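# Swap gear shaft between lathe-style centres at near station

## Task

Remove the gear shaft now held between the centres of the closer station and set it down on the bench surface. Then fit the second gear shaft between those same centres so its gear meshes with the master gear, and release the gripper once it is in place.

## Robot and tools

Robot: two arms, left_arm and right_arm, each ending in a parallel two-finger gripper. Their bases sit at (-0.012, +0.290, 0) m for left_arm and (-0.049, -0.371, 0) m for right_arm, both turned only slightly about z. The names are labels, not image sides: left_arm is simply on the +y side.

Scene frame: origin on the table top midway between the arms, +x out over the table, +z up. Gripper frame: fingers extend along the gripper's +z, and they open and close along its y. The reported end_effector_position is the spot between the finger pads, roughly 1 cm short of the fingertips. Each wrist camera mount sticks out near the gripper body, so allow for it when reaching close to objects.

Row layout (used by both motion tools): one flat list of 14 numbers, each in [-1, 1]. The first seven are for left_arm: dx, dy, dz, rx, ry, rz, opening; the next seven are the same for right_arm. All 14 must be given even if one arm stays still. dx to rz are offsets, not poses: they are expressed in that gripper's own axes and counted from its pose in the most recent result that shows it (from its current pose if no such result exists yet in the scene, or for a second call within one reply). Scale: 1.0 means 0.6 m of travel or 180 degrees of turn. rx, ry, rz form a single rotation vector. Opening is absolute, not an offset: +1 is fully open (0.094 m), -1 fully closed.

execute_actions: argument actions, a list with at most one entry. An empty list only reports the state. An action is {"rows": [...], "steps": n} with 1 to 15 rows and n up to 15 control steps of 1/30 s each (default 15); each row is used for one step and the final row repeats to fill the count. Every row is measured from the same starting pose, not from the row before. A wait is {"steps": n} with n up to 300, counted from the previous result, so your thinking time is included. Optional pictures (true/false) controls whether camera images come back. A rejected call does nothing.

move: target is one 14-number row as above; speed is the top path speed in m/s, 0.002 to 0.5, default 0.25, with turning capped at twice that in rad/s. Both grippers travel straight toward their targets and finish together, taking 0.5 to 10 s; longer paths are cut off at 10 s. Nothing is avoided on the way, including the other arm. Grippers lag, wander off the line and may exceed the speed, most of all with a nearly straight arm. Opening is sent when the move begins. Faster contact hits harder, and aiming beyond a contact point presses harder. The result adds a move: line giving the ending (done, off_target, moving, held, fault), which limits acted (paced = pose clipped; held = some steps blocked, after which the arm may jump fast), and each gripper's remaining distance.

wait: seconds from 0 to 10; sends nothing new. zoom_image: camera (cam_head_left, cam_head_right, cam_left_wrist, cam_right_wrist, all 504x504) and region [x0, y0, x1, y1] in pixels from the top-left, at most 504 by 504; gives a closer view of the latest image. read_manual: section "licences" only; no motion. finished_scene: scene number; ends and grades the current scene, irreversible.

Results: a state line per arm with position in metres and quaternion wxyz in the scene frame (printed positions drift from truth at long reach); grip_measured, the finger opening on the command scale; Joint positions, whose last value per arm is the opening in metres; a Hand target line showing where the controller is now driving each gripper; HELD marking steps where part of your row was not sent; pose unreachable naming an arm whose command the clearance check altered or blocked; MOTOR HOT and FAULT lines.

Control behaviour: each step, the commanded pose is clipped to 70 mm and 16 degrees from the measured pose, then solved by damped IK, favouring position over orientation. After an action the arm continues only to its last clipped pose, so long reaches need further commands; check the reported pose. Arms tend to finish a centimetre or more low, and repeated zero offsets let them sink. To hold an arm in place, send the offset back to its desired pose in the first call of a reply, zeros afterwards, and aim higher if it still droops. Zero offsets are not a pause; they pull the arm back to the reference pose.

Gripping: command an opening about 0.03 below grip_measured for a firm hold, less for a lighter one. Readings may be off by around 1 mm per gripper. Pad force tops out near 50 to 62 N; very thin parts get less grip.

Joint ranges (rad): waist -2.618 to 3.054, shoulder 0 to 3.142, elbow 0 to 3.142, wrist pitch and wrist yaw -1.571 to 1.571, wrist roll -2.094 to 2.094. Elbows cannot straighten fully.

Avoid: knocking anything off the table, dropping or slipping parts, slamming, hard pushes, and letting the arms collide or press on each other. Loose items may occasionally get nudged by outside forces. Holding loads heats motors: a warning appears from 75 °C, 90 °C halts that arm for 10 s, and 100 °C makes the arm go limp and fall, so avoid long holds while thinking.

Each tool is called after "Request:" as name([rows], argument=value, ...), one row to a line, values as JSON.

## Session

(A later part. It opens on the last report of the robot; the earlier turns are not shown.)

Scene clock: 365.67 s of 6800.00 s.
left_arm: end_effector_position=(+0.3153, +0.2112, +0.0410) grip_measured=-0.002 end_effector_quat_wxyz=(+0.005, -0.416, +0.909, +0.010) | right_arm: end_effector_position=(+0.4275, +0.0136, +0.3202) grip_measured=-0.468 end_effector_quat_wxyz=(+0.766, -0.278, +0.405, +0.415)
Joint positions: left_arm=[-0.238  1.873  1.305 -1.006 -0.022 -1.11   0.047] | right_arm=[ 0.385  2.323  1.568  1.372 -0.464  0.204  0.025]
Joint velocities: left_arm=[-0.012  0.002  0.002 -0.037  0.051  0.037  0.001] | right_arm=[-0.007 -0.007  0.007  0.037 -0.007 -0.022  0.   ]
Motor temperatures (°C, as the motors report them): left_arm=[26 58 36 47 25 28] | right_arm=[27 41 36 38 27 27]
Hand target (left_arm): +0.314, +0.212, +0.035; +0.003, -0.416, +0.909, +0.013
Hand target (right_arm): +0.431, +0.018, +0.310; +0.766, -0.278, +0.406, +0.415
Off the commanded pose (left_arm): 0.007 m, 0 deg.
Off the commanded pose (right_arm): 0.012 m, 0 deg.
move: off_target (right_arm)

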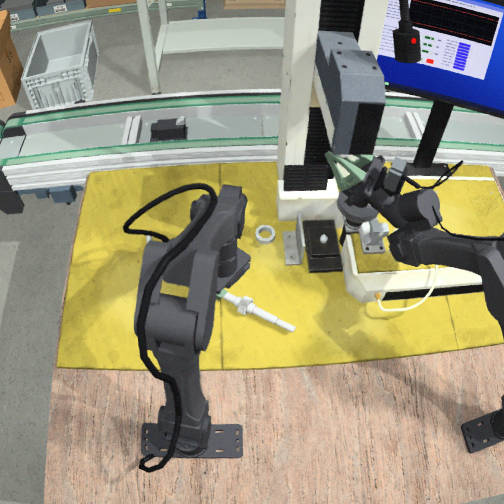

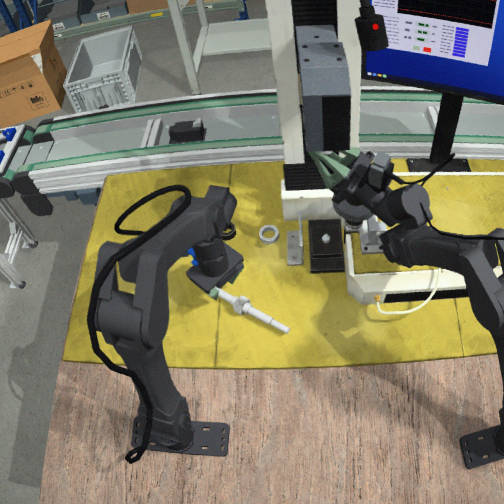

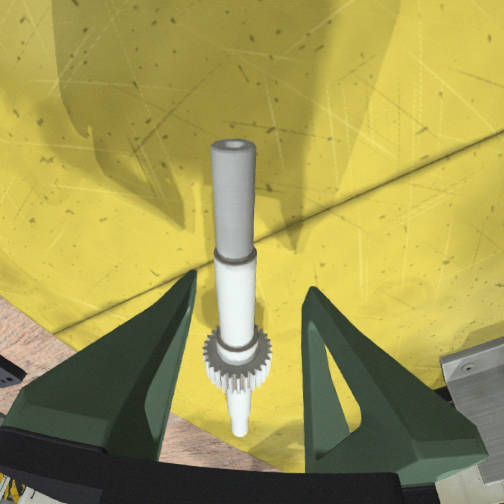

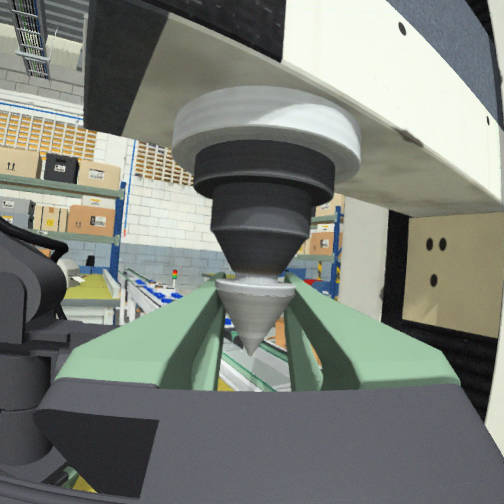

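Request:
move(target=[0.008,0.008,0.045,0,0,0,0,0.02,0,0,0,0,0,-0.5], speed=0.04)

Request:
move(target=[0,0,0,0,0,0,-0.75,0.02,0,0,0,0,0,-0.5])

Request:
move(target=[0,0,-0.2,0,0,0.2,-0.75,0.02,0,0,0,0,0,-0.5], speed=0.12)

Scene clock: 373.87 s of 6800.00 s.
left_arm: end_effector_position=(+0.3111, +0.2119, +0.0218) grip_measured=-0.002 end_effector_quat_wxyz=(+0.010, -0.416, +0.909, +0.005) | right_arm: end_effector_position=(+0.4275, +0.0136, +0.3202) grip_measured=-0.468 end_effector_quat_wxyz=(+0.766, -0.278, +0.405, +0.415)
Joint positions: left_arm=[-0.238  1.873  1.223 -0.912 -0.02  -1.11   0.047] | right_arm=[ 0.385  2.323  1.568  1.372 -0.464  0.204  0.025]
Joint velocities: left_arm=[ 0.002  0.007 -0.012  0.081  0.007 -0.022  0.   ] | right_arm=[-0.017  0.002  0.002 -0.066  0.037  0.007 -0.   ]
Motor temperatures (°C, as the motors report them): left_arm=[26 55 35 46 25 28] | right_arm=[27 41 36 38 27 27]
Hand target (left_arm): +0.308, +0.211, +0.014; +0.005, -0.416, +0.909, +0.010
Hand target (right_arm): +0.431, +0.018, +0.310; +0.766, -0.278, +0.406, +0.415
Off the commanded pose (left_arm): 0.008 m, 1 deg.
Off the commanded pose (right_arm): 0.012 m, 0 deg.
After step 90, 4.07 s passed at rest.
move: off_target (right_arm)

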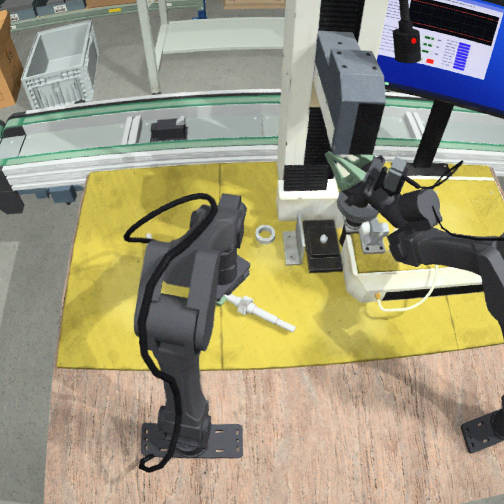

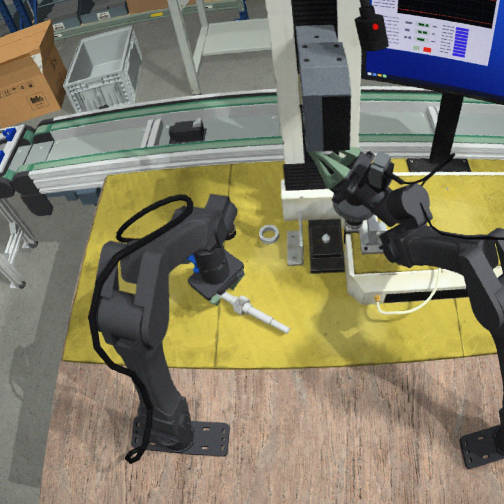

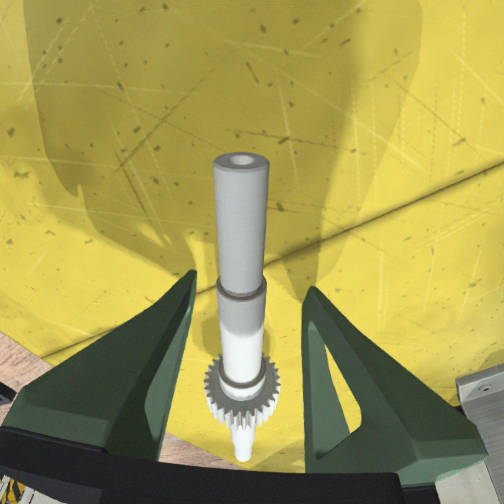

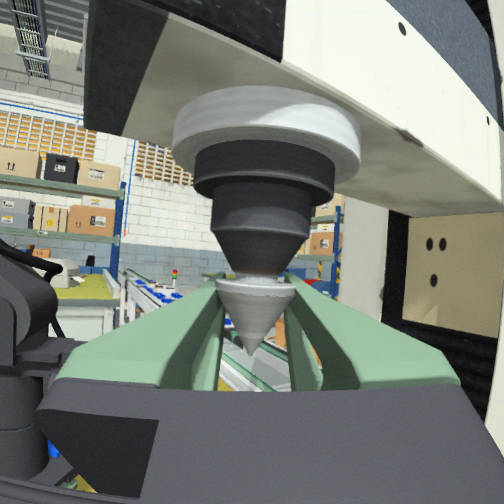

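Scene clock: 374.57 s of 6800.00 s.
left_arm: end_effector_position=(+0.3118, +0.2109, +0.0218) grip_measured=-0.668 end_effector_quat_wxyz=(+0.010, -0.416, +0.909, +0.003) | right_arm: end_effector_position=(+0.4275, +0.0136, +0.3202) grip_measured=-0.468 end_effector_quat_wxyz=(+0.766, -0.278, +0.405, +0.415)
Joint positions: left_arm=[-0.239  1.873  1.223 -0.908 -0.017 -1.109  0.016] | right_arm=[ 0.385  2.323  1.568  1.372 -0.464  0.204  0.025]
Joint velocities: left_arm=[-0.022  0.012 -0.007 -0.022 -0.066 -0.066 -0.001] | right_arm=[ 0.002  0.007 -0.007  0.007 -0.051 -0.051 -0.001]
Motor temperatures (°C, as the motors report them): left_arm=[26 55 35 46 25 28] | right_arm=[27 41 36 38 27 27]
Hand target (left_arm): +0.311, +0.212, +0.022; +0.010, -0.417, +0.909, +0.005
Hand target (right_arm): +0.431, +0.018, +0.310; +0.766, -0.278, +0.406, +0.415
Off the commanded pose (left_arm): 0.001 m, 0 deg.
Off the commanded pose (right_arm): 0.012 m, 0 deg.
move: off_target (right_arm)

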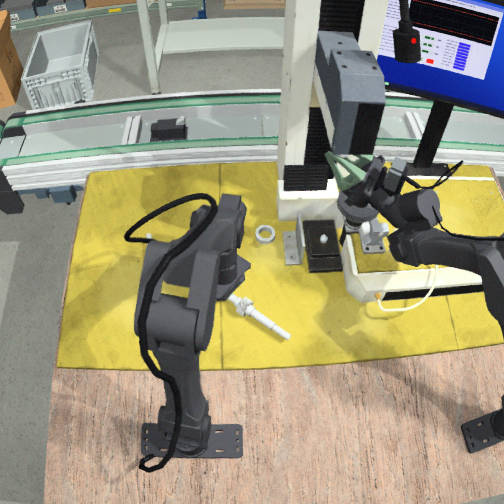

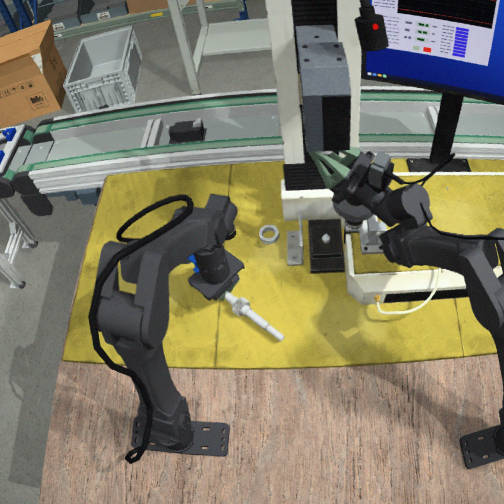

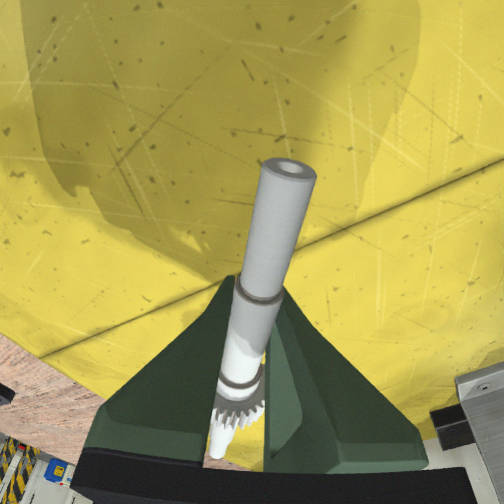

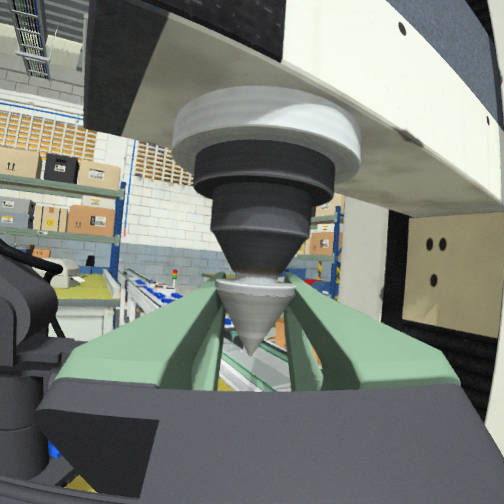

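Scene clock: 377.67 s of 6800.00 s.
left_arm: end_effector_position=(+0.3142, +0.2112, +0.1235) grip_measured=-0.668 end_effector_quat_wxyz=(-0.000, -0.119, +0.993, +0.012) | right_arm: end_effector_position=(+0.4275, +0.0136, +0.3202) grip_measured=-0.468 end_effector_quat_wxyz=(+0.766, -0.278, +0.405, +0.415)
Joint positions: left_arm=[-0.239  1.821  1.57  -1.33  -0.022 -0.49   0.016] | right_arm=[ 0.385  2.323  1.568  1.372 -0.464  0.204  0.025]
Joint velocities: left_arm=[-0.022 -0.012 -0.017 -0.051 -0.007 -0.037 -0.   ] | right_arm=[ 0.012  0.002 -0.002 -0.037 -0.037  0.037  0.   ]
Motor temperatures (°C, as the motors report them): left_arm=[26 56 36 46 25 28] | right_arm=[27 42 36 38 27 27]
Hand target (left_arm): +0.311, +0.210, +0.141; +0.009, -0.114, +0.993, +0.005
Hand target (right_arm): +0.431, +0.018, +0.310; +0.766, -0.278, +0.406, +0.415
Off the commanded pose (left_arm): 0.019 m, 1 deg.
Off the commanded pose (right_arm): 0.012 m, 0 deg.
move: off_target (left_arm, right_arm)

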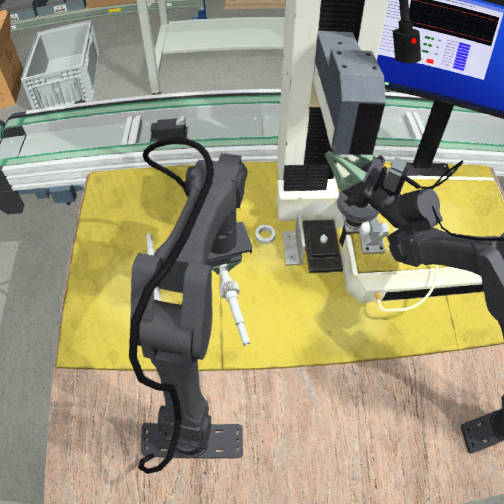

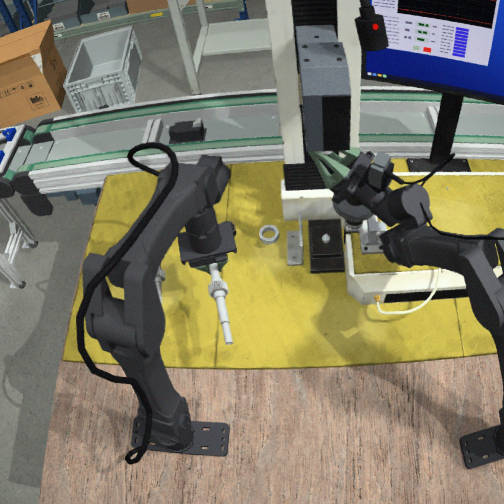

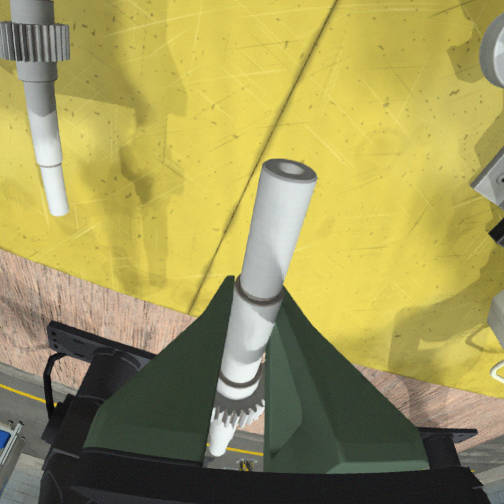

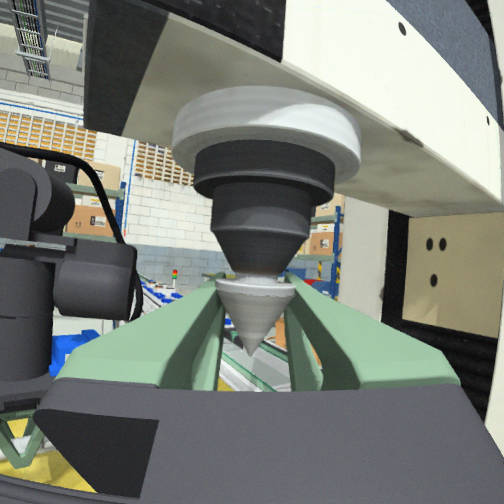

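Request:
move(target=[0.005,-0.267,-0.34,0.264,-0.522,0.121,-0.75,0.02,0,0,0,0,0,-0.5], speed=0.2)

Scene clock: 396.40 s of 6800.00 s.
left_arm: end_effector_position=(+0.3521, +0.0541, +0.2853) grip_measured=-0.667 end_effector_quat_wxyz=(+0.695, +0.101, +0.667, -0.247) | right_arm: end_effector_position=(+0.4275, +0.0136, +0.3202) grip_measured=-0.468 end_effector_quat_wxyz=(+0.766, -0.278, +0.405, +0.415)
Joint positions: left_arm=[-0.624  1.346  0.642  0.795 -0.145 -0.179  0.016] | right_arm=[ 0.385  2.323  1.568  1.372 -0.464  0.204  0.025]
Joint velocities: left_arm=[-0.002  0.002 -0.002  0.022  0.037 -0.066  0.   ] | right_arm=[-0.002 -0.007  0.022  0.022 -0.007 -0.022 -0.   ]
Motor temperatures (°C, as the motors report them): left_arm=[26 56 38 47 25 28] | right_arm=[27 42 36 38 27 27]
Hand target (left_arm): +0.346, +0.054, +0.326; +0.735, +0.091, +0.613, -0.273
Hand target (right_arm): +0.431, +0.018, +0.310; +0.766, -0.278, +0.406, +0.415
Off the commanded pose (left_arm): 0.039 m, 8 deg.
Off the commanded pose (right_arm): 0.012 m, 0 deg.
After step 90, 10.33 s passed at rest.
move: off_target (left_arm, right_arm)

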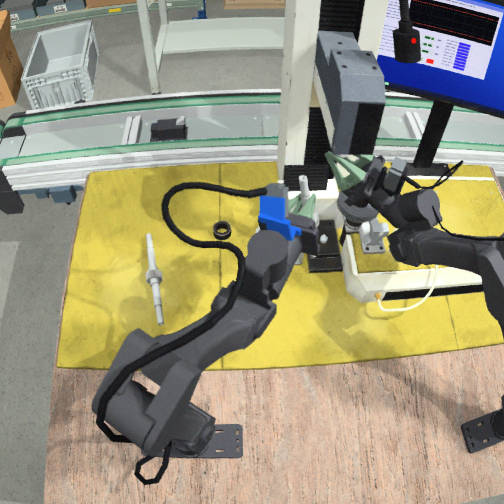

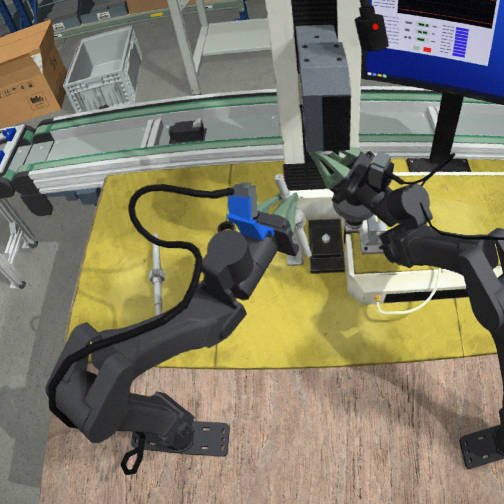

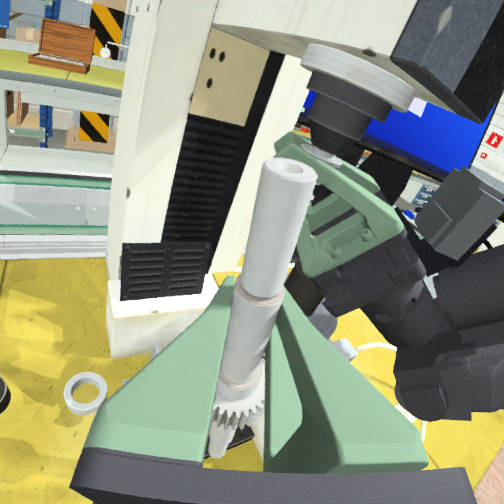

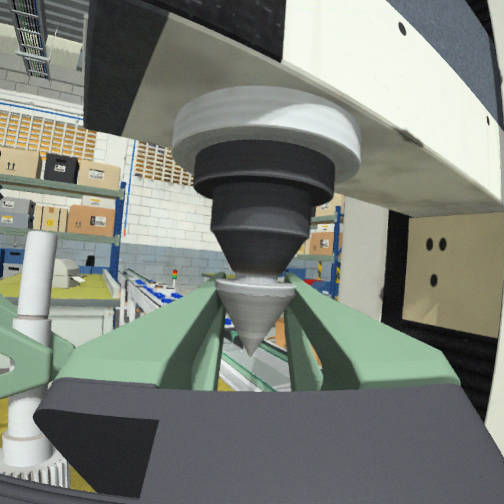

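Request:
move(target=[-0.015,0.008,0.15,0,-0.045,0,-0.75,0.02,0,0,0,0,0,-0.5], speed=0.08)

Request:
zoom_image(camera="cam_head_right", region=[260, 150, 400, 290])

Request:
zoom_image(camera="cam_head_left", region=[260, 150, 400, 290])

Scene clock: 403.83 s of 6800.00 s.
left_arm: end_effector_position=(+0.4275, +0.0170, +0.2434) grip_measured=-0.667 end_effector_quat_wxyz=(+0.688, +0.100, +0.681, -0.230) | right_arm: end_effector_position=(+0.4275, +0.0136, +0.3202) grip_measured=-0.468 end_effector_quat_wxyz=(+0.766, -0.278, +0.405, +0.415)
Joint positions: left_arm=[-0.592  1.744  0.876  0.922 -0.135 -0.17   0.016] | right_arm=[ 0.385  2.323  1.568  1.372 -0.464  0.204  0.025]
Joint velocities: left_arm=[ 0.027 -0.007  0.012 -0.007 -0.022  0.066  0.   ] | right_arm=[-0.002 -0.012  0.002 -0.007 -0.051 -0.022 -0.   ]
Motor temperatures (°C, as the motors report them): left_arm=[26 54 39 53 25 28] | right_arm=[27 42 37 37 27 27]
Hand target (left_arm): +0.428, +0.020, +0.299; +0.739, +0.084, +0.618, -0.254
Hand target (right_arm): +0.431, +0.018, +0.310; +0.766, -0.278, +0.406, +0.415
Off the commanded pose (left_arm): 0.058 m, 10 deg.
Off the commanded pose (right_arm): 0.012 m, 0 deg.
After step 90, 2.70 s passed at rest.
move: off_target (left_arm, right_arm)

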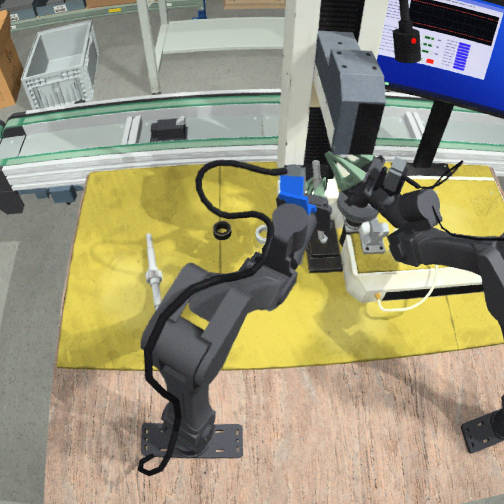

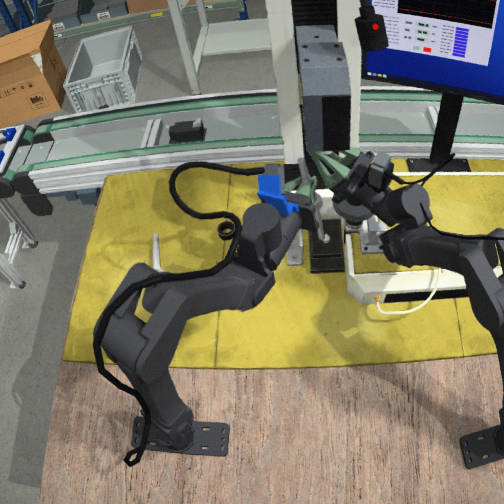

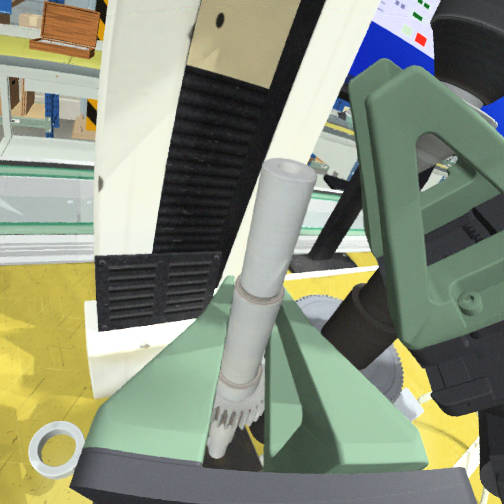

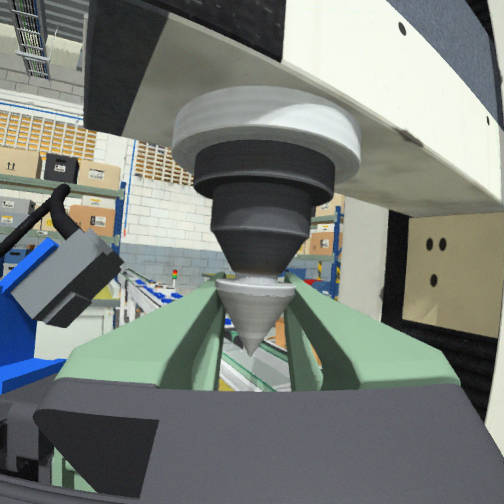

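Region (260, 150, 400, 290) of cam_head_right's 504x504 image, scaled by 3.600, with more detail than that image has.

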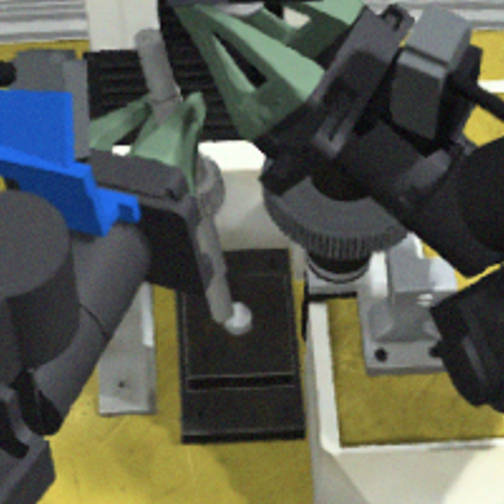

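Region (260, 150, 400, 290) of cam_head_left's 504x504 image, scaled by 3.600, with more detail than that image has.

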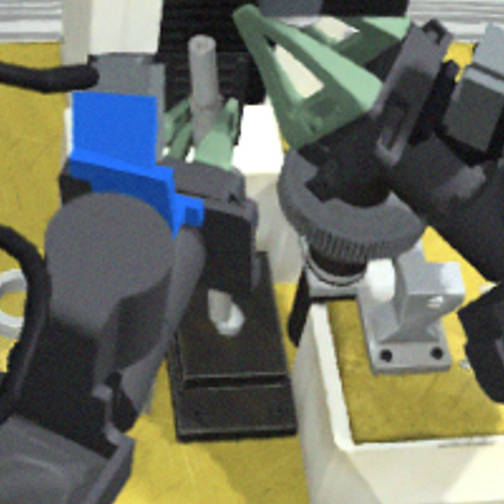

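Request:
execute_actions([
  {"rows":[[-0.13,0,0,0,-0.06,0,-0.75,0.02,0,0,0,0,0,-0.5]],"steps":15},
], pictures=false)

Request:
execute_actions([
  {"rows":[[-0.105,-0.025,0.005,0,-0.06,0,-0.75,0.02,0,0,0,0,0,-0.5]],"steps":15},
])

Request:
zoom_image(camera="cam_head_right", region=[290, 200, 360, 270])

Request:
zoom_image(camera="cam_head_left", region=[290, 200, 360, 270])

Scene clock: 413.83 s of 6800.00 s.
left_arm: end_effector_position=(+0.4289, +0.0256, +0.2596) grip_measured=-0.667 end_effector_quat_wxyz=(+0.699, +0.098, +0.673, -0.222) | right_arm: end_effector_position=(+0.4275, +0.0136, +0.3202) grip_measured=-0.468 end_effector_quat_wxyz=(+0.766, -0.278, +0.405, +0.415)
Joint positions: left_arm=[-0.578  1.709  0.885  0.901 -0.139 -0.152  0.016] | right_arm=[ 0.385  2.323  1.568  1.372 -0.464  0.204  0.025]
Joint velocities: left_arm=[ 0.012  0.007 -0.002 -0.051 -0.022 -0.022 -0.   ] | right_arm=[-0.012  0.002 -0.007 -0.037 -0.051 -0.007 -0.002]
Motor temperatures (°C, as the motors report them): left_arm=[26 55 41 58 25 28] | right_arm=[27 42 37 37 27 27]
Hand target (left_arm): +0.426, +0.032, +0.319; +0.748, +0.079, +0.614, -0.240
Hand target (right_arm): +0.431, +0.018, +0.310; +0.766, -0.278, +0.406, +0.415
Off the commanded pose (left_arm): 0.061 m, 9 deg.
Off the commanded pose (right_arm): 0.012 m, 0 deg.
Steps of this call (steps 1 to 90: nothing new was sent; then 6.50 s passed at rest; steps 91 to 105: all 15 steps of this action). Readings (end_effector_position):
91: left_arm (+0.4275, +0.0176, +0.2437) | right_arm (+0.4275, +0.0136, +0.3202)
92: left_arm (+0.4274, +0.0184, +0.2442) | right_arm (+0.4275, +0.0136, +0.3202)
94: left_arm (+0.4275, +0.0215, +0.2485) | right_arm (+0.4275, +0.0136, +0.3202)
98: left_arm (+0.4284, +0.0256, +0.2577) | right_arm (+0.4275, +0.0136, +0.3202)
105: the state above

Scene clock: 414.33 s of 6800.00 s.
left_arm: end_effector_position=(+0.4259, +0.0222, +0.2595) grip_measured=-0.667 end_effector_quat_wxyz=(+0.703, +0.099, +0.673, -0.206) | right_arm: end_effector_position=(+0.4275, +0.0136, +0.3202) grip_measured=-0.468 end_effector_quat_wxyz=(+0.766, -0.278, +0.405, +0.415)
Joint positions: left_arm=[-0.602  1.709  0.885  0.901 -0.183 -0.125  0.016] | right_arm=[ 0.385  2.323  1.568  1.372 -0.464  0.204  0.025]
Joint velocities: left_arm=[-0.007 -0.017  0.012 -0.022 -0.095  0.007 -0.001] | right_arm=[ 0.007 -0.007 -0.012 -0.007 -0.066  0.037  0.   ]
Motor temperatures (°C, as the motors report them): left_arm=[26 55 41 59 25 28] | right_arm=[27 42 37 37 27 27]
Hand target (left_arm): +0.421, +0.025, +0.322; +0.757, +0.076, +0.606, -0.231
Hand target (right_arm): +0.431, +0.018, +0.310; +0.766, -0.278, +0.406, +0.415
Off the commanded pose (left_arm): 0.065 m, 11 deg.
Off the commanded pose (right_arm): 0.012 m, 0 deg.
Steps of this call (steps 1 to 15: all 15 steps of this action). Readings (end_effector_position):
1: left_arm (+0.4288, +0.0256, +0.2596) | right_arm (+0.4275, +0.0136, +0.3202)
2: left_arm (+0.4286, +0.0257, +0.2596) | right_arm (+0.4275, +0.0136, +0.3202)
4: left_arm (+0.4272, +0.0237, +0.2595) | right_arm (+0.4275, +0.0136, +0.3202)
8: left_arm (+0.4253, +0.0209, +0.2595) | right_arm (+0.4275, +0.0136, +0.3202)
15: the state above

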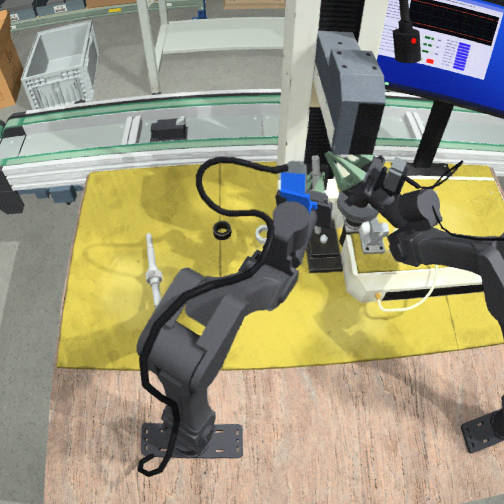

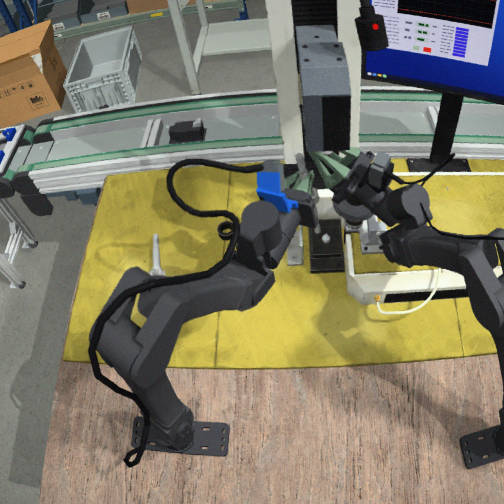

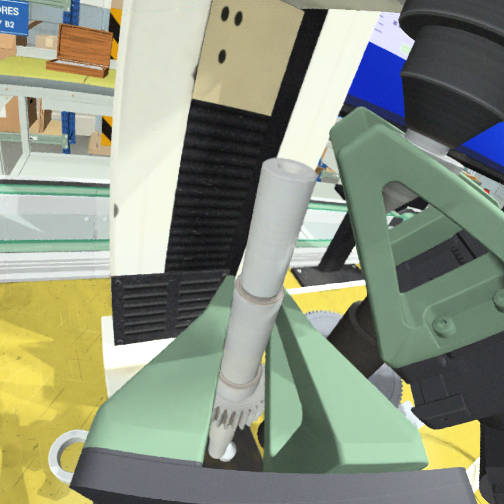

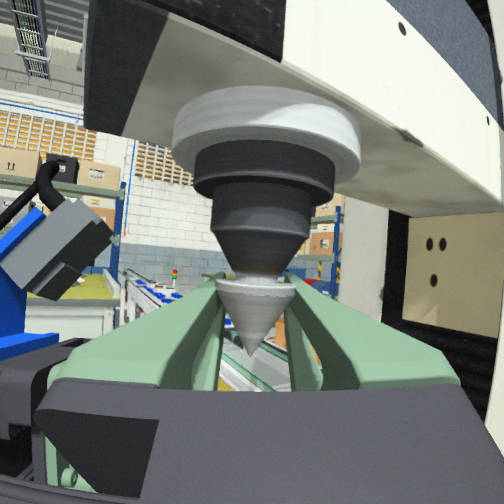

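Region (290, 200, 360, 270) of cam_head_right's 504x504 image, scaled by 7.200, with more detail than that image has.

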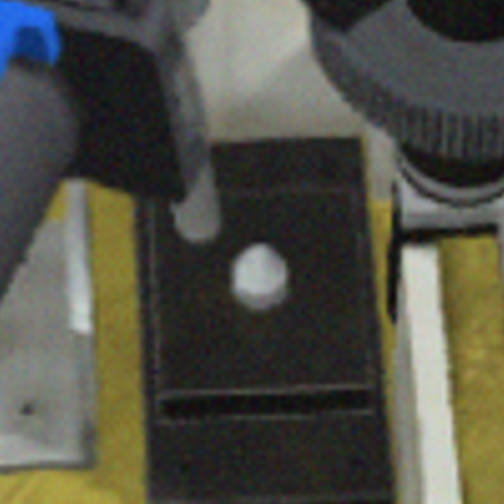

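Region (290, 200, 360, 270) of cam_head_left's 504x504 image, scaled by 7.200, with more detail than that image has.

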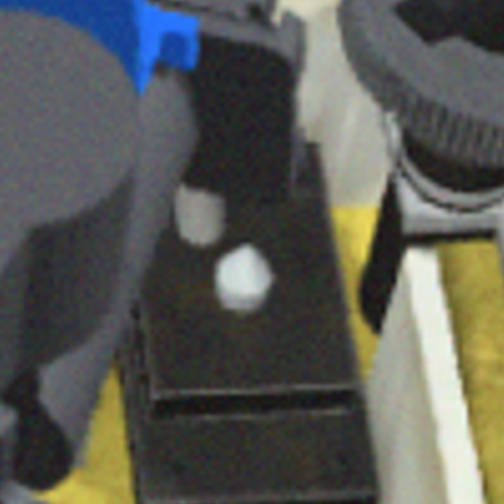

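Request:
execute_actions([
  {"rows":[[-0.1,-0.02,0.02,0,-0.062,-0.04,-0.75,0.02,0,0,0,0,0,-0.5]],"steps":15},
])

Request:
zoom_image(camera="cam_head_right", region=[290, 200, 360, 270])

Request:
zoom_image(camera="cam_head_left", region=[290, 200, 360, 270])

Scene clock: 425.93 s of 6800.00 s.
left_arm: end_effector_position=(+0.4308, +0.0180, +0.2636) grip_measured=-0.667 end_effector_quat_wxyz=(+0.702, +0.061, +0.672, -0.227) | right_arm: end_effector_position=(+0.4275, +0.0136, +0.3202) grip_measured=-0.468 end_effector_quat_wxyz=(+0.766, -0.278, +0.405, +0.415)
Joint positions: left_arm=[-0.617  1.736  0.917  0.911 -0.225 -0.202  0.016] | right_arm=[ 0.385  2.323  1.568  1.372 -0.464  0.204  0.025]
Joint velocities: left_arm=[-0.017  0.007  0.002  0.022 -0.051 -0.066 -0.   ] | right_arm=[-0.002  0.007  0.017 -0.022  0.022 -0.007  0.001]
Motor temperatures (°C, as the motors report them): left_arm=[26 57 43 62 25 28] | right_arm=[27 42 37 37 27 27]
Hand target (left_arm): +0.427, +0.018, +0.319; +0.749, +0.036, +0.608, -0.260
Hand target (right_arm): +0.431, +0.018, +0.310; +0.766, -0.278, +0.406, +0.415
Off the commanded pose (left_arm): 0.058 m, 10 deg.
Off the commanded pose (right_arm): 0.012 m, 0 deg.
Steps of this call (steps 1 to 90: nothing new was sent; then 8.10 s passed at rest; steps 91 to 105: all 15 steps of this action). Readings (end_effector_position):
91: left_arm (+0.4265, +0.0223, +0.2599) | right_arm (+0.4275, +0.0136, +0.3202)
92: left_arm (+0.4278, +0.0220, +0.2604) | right_arm (+0.4275, +0.0136, +0.3202)
94: left_arm (+0.4292, +0.0197, +0.2622) | right_arm (+0.4275, +0.0136, +0.3202)
98: left_arm (+0.4298, +0.0170, +0.2640) | right_arm (+0.4275, +0.0136, +0.3202)
105: the state above

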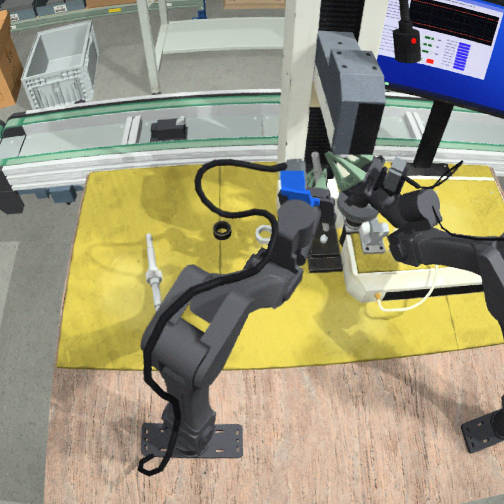

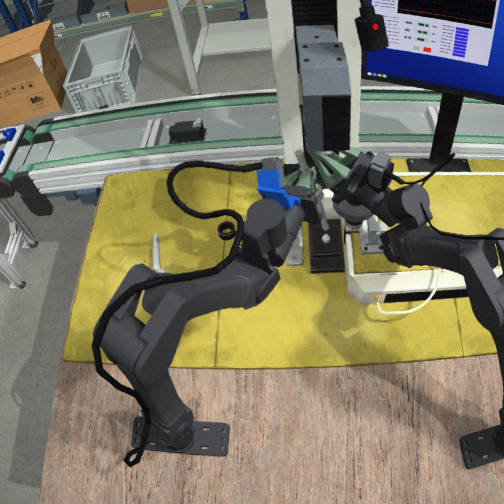

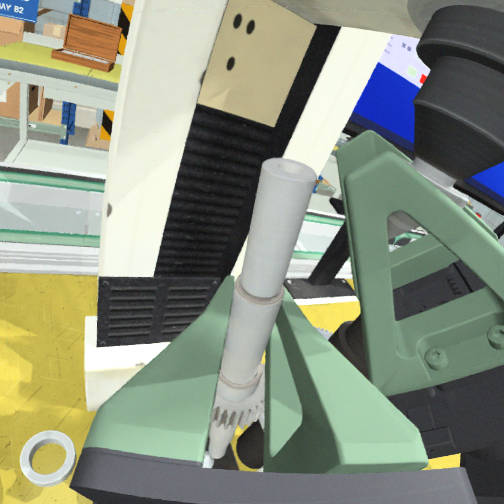

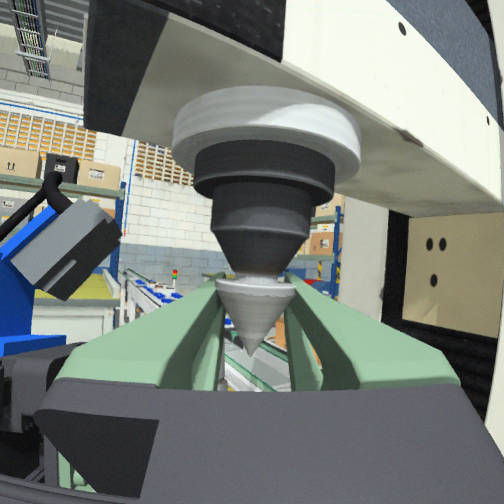

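Region (290, 200, 360, 270) of cam_head_right's 504x504 image, scaled by 7.200, with more detail than that image has.

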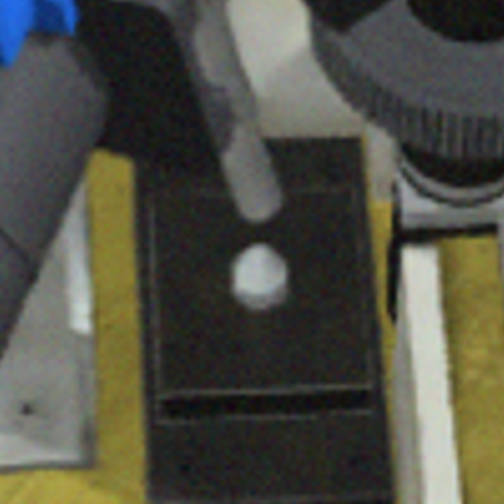

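Region (290, 200, 360, 270) of cam_head_left's 504x504 image, scaled by 7.200, with more detail than that image has.

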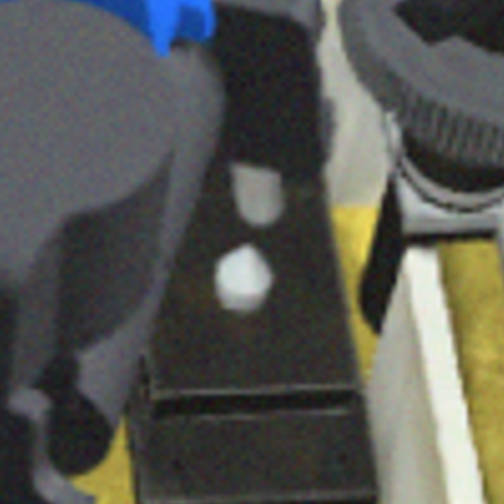

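Request:
execute_actions([
  {"rows":[[-0.085,-0.022,0,0,-0.052,-0.02,-0.75,0.02,0,0,0,0,0,-0.5],[-0.08,-0.021,0,0,-0.052,-0.02,-0.75,0.02,0,0,0,0,0,-0.5],[-0.07,-0.019,0,0,-0.052,-0.02,-0.75,0.02,0,0,0,0,0,-0.5],[-0.06,-0.017,0,0,-0.052,-0.02,-0.75,0.02,0,0,0,0,0,-0.5],[-0.05,-0.015,0,0,-0.052,-0.02,-0.75,0.02,0,0,0,0,0,-0.5]],"steps":15},
])

Request:
zoom_image(camera="cam_head_right", region=[290, 200, 360, 270])

Request:
zoom_image(camera="cam_head_left", region=[290, 200, 360, 270])

Scene clock: 438.03 s of 6800.00 s.
left_arm: end_effector_position=(+0.4322, +0.0153, +0.2484) grip_measured=-0.667 end_effector_quat_wxyz=(+0.703, +0.045, +0.673, -0.224) | right_arm: end_effector_position=(+0.4275, +0.0136, +0.3202) grip_measured=-0.468 end_effector_quat_wxyz=(+0.766, -0.278, +0.405, +0.415)
Joint positions: left_arm=[-0.636  1.785  0.905  0.973 -0.273 -0.216  0.016] | right_arm=[ 0.385  2.323  1.568  1.372 -0.464  0.204  0.025]
Joint velocities: left_arm=[-0.002  0.007 -0.027 -0.066 -0.037  0.007 -0.   ] | right_arm=[ 0.007 -0.007 -0.002 -0.007 -0.022 -0.022  0.   ]
Motor temperatures (°C, as the motors report them): left_arm=[26 57 43 65 25 28] | right_arm=[27 42 37 37 27 27]
Hand target (left_arm): +0.425, +0.018, +0.293; +0.745, +0.022, +0.617, -0.255
Hand target (right_arm): +0.431, +0.018, +0.310; +0.766, -0.278, +0.406, +0.415
Off the commanded pose (left_arm): 0.047 m, 10 deg.
Off the commanded pose (right_arm): 0.012 m, 0 deg.
Steps of this call (steps 1 to 90: nothing new was sent; then 8.60 s passed at rest; steps 91 to 105: all 15 steps of this action). Readings (end_effector_position):
91: left_arm (+0.4310, +0.0187, +0.2636) | right_arm (+0.4275, +0.0136, +0.3202)
92: left_arm (+0.4308, +0.0189, +0.2635) | right_arm (+0.4275, +0.0136, +0.3202)
94: left_arm (+0.4302, +0.0176, +0.2636) | right_arm (+0.4275, +0.0136, +0.3202)
98: left_arm (+0.4314, +0.0141, +0.2588) | right_arm (+0.4275, +0.0136, +0.3202)
105: the state above

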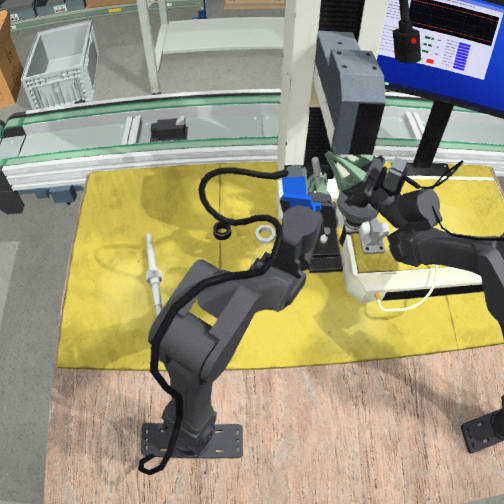

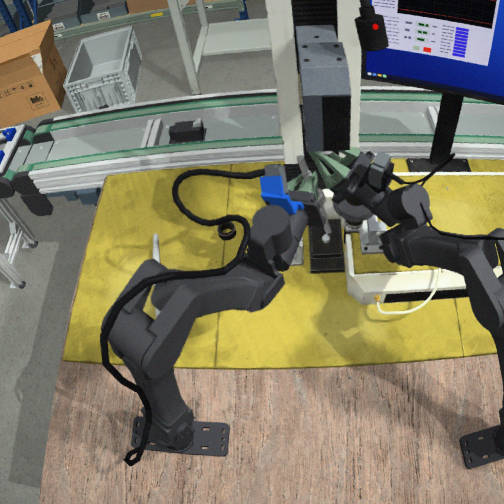

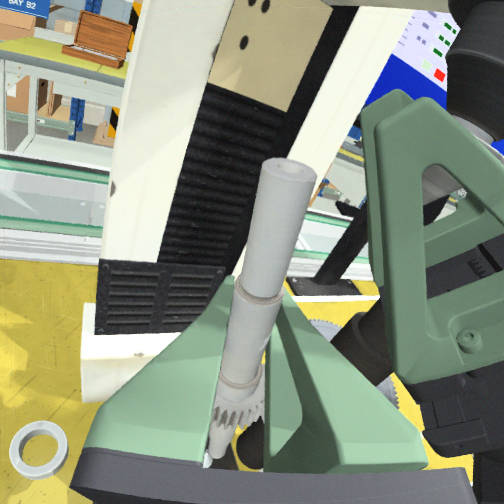

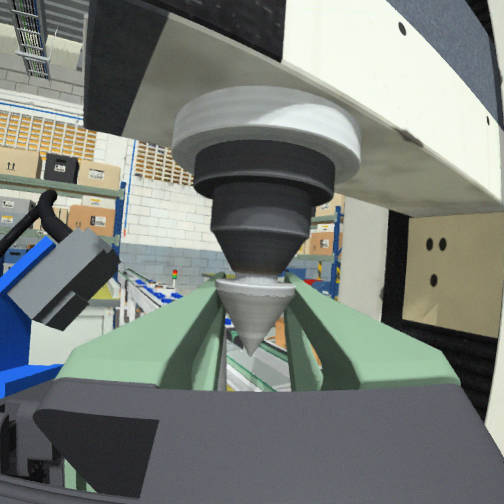

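Region (290, 200, 360, 270) of cam_head_right's 504x504 image, scaled by 7.200, with more detail than that image has.

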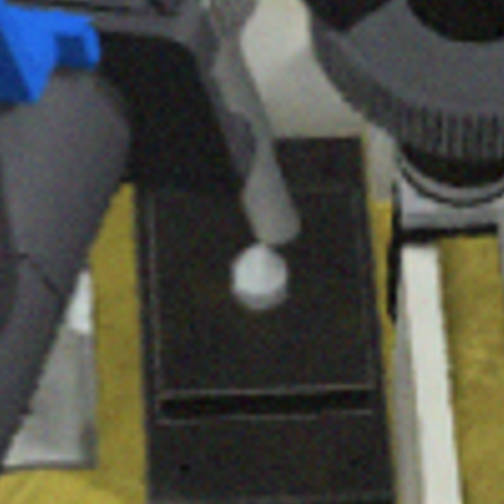

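Region (290, 200, 360, 270) of cam_head_left's 504x504 image, scaled by 7.200, with more detail than that image has.

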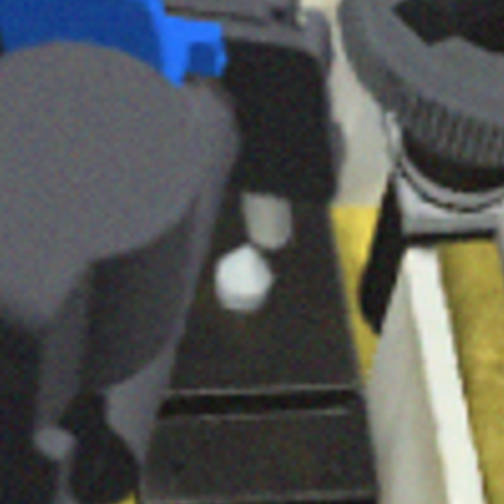

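Request:
execute_actions([
  {"rows":[[-0.09,-0.014,-0.02,0.01,-0.047,-0.016,-0.75,0.02,0,0,0,0,0,-0.5]],"steps":15},
])

Request:
zoom_image(camera="cam_head_right", region=[290, 200, 360, 270])

Request:
zoom_image(camera="cam_head_left", region=[290, 200, 360, 270])

Scene clock: 447.67 s of 6800.00 s.
left_arm: end_effector_position=(+0.4256, +0.0208, +0.2561) grip_measured=-0.667 end_effector_quat_wxyz=(+0.709, +0.041, +0.667, -0.227) | right_arm: end_effector_position=(+0.4275, +0.0136, +0.3202) grip_measured=-0.468 end_effector_quat_wxyz=(+0.766, -0.278, +0.405, +0.415)
Joint positions: left_arm=[-0.636  1.751  0.877  0.986 -0.275 -0.218  0.016] | right_arm=[ 0.385  2.323  1.568  1.372 -0.464  0.204  0.025]
Joint velocities: left_arm=[-0.002 -0.007 -0.012  0.022  0.022 -0.051  0.   ] | right_arm=[ 0.007  0.002 -0.007  0.022  0.022 -0.022 -0.   ]
Motor temperatures (°C, as the motors report them): left_arm=[26 58 41 67 25 28] | right_arm=[27 43 37 37 27 27]
Hand target (left_arm): +0.418, +0.026, +0.301; +0.743, +0.023, +0.618, -0.255
Hand target (right_arm): +0.431, +0.018, +0.310; +0.766, -0.278, +0.406, +0.415
Off the commanded pose (left_arm): 0.046 m, 8 deg.
Off the commanded pose (right_arm): 0.012 m, 0 deg.
Steps of this call (steps 1 to 90: nothing new was sent; then 6.13 s passed at rest; steps 91 to 105: all 15 steps of this action). Readings (end_effector_position):
91: left_arm (+0.4314, +0.0164, +0.2522) | right_arm (+0.4275, +0.0136, +0.3202)
92: left_arm (+0.4300, +0.0175, +0.2519) | right_arm (+0.4275, +0.0136, +0.3202)
94: left_arm (+0.4274, +0.0195, +0.2526) | right_arm (+0.4275, +0.0136, +0.3202)
98: left_arm (+0.4258, +0.0207, +0.2554) | right_arm (+0.4275, +0.0136, +0.3202)
105: the state above

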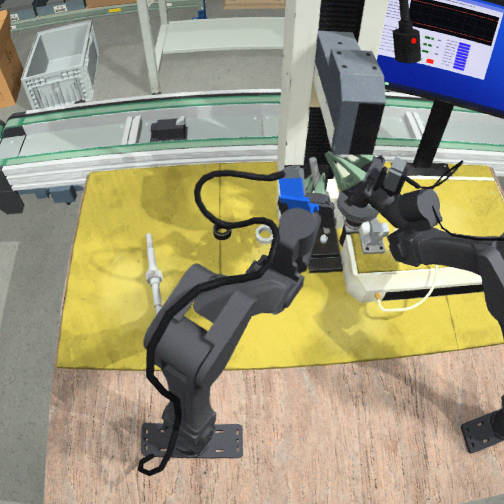

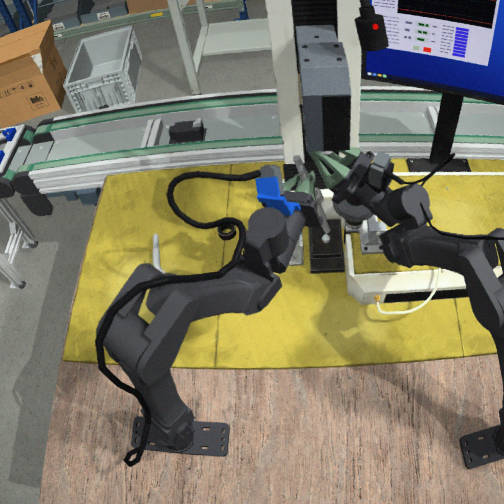

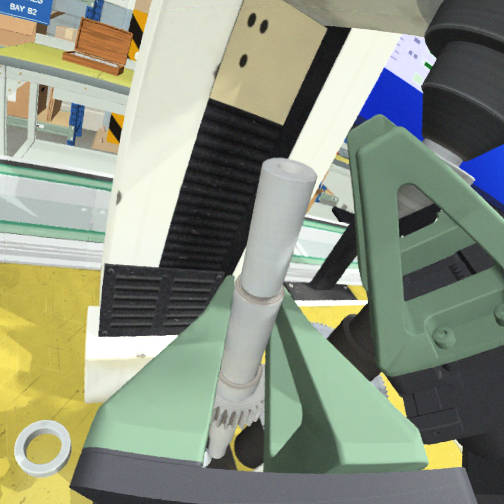

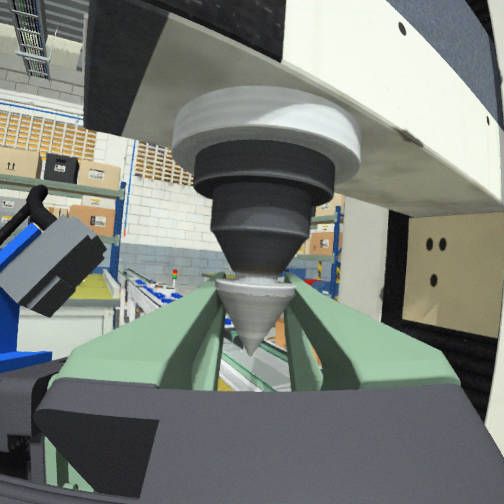

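Region (290, 200, 360, 270) of cam_head_right's 504x504 image, scaled by 7.200, with more detail than that image has.

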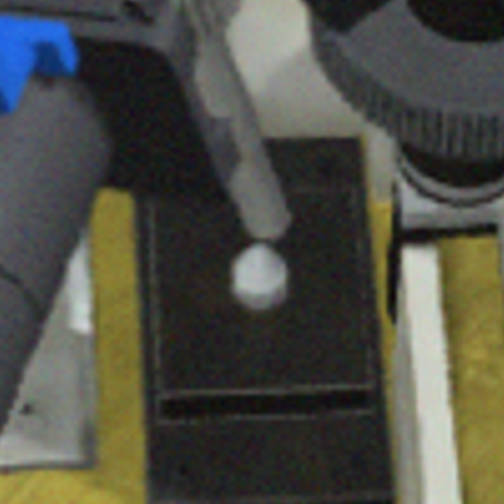

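Region (290, 200, 360, 270) of cam_head_left's 504x504 image, scaled by 7.200, with more detail than that image has.

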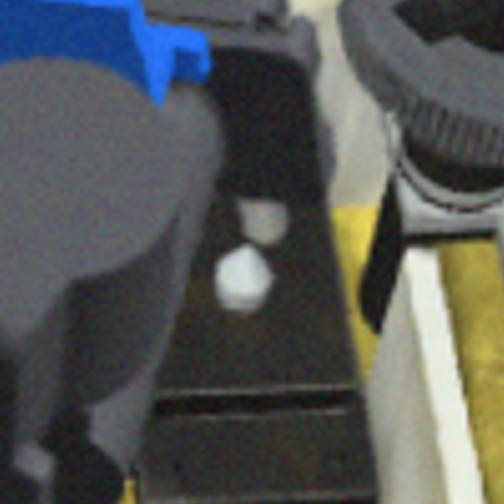

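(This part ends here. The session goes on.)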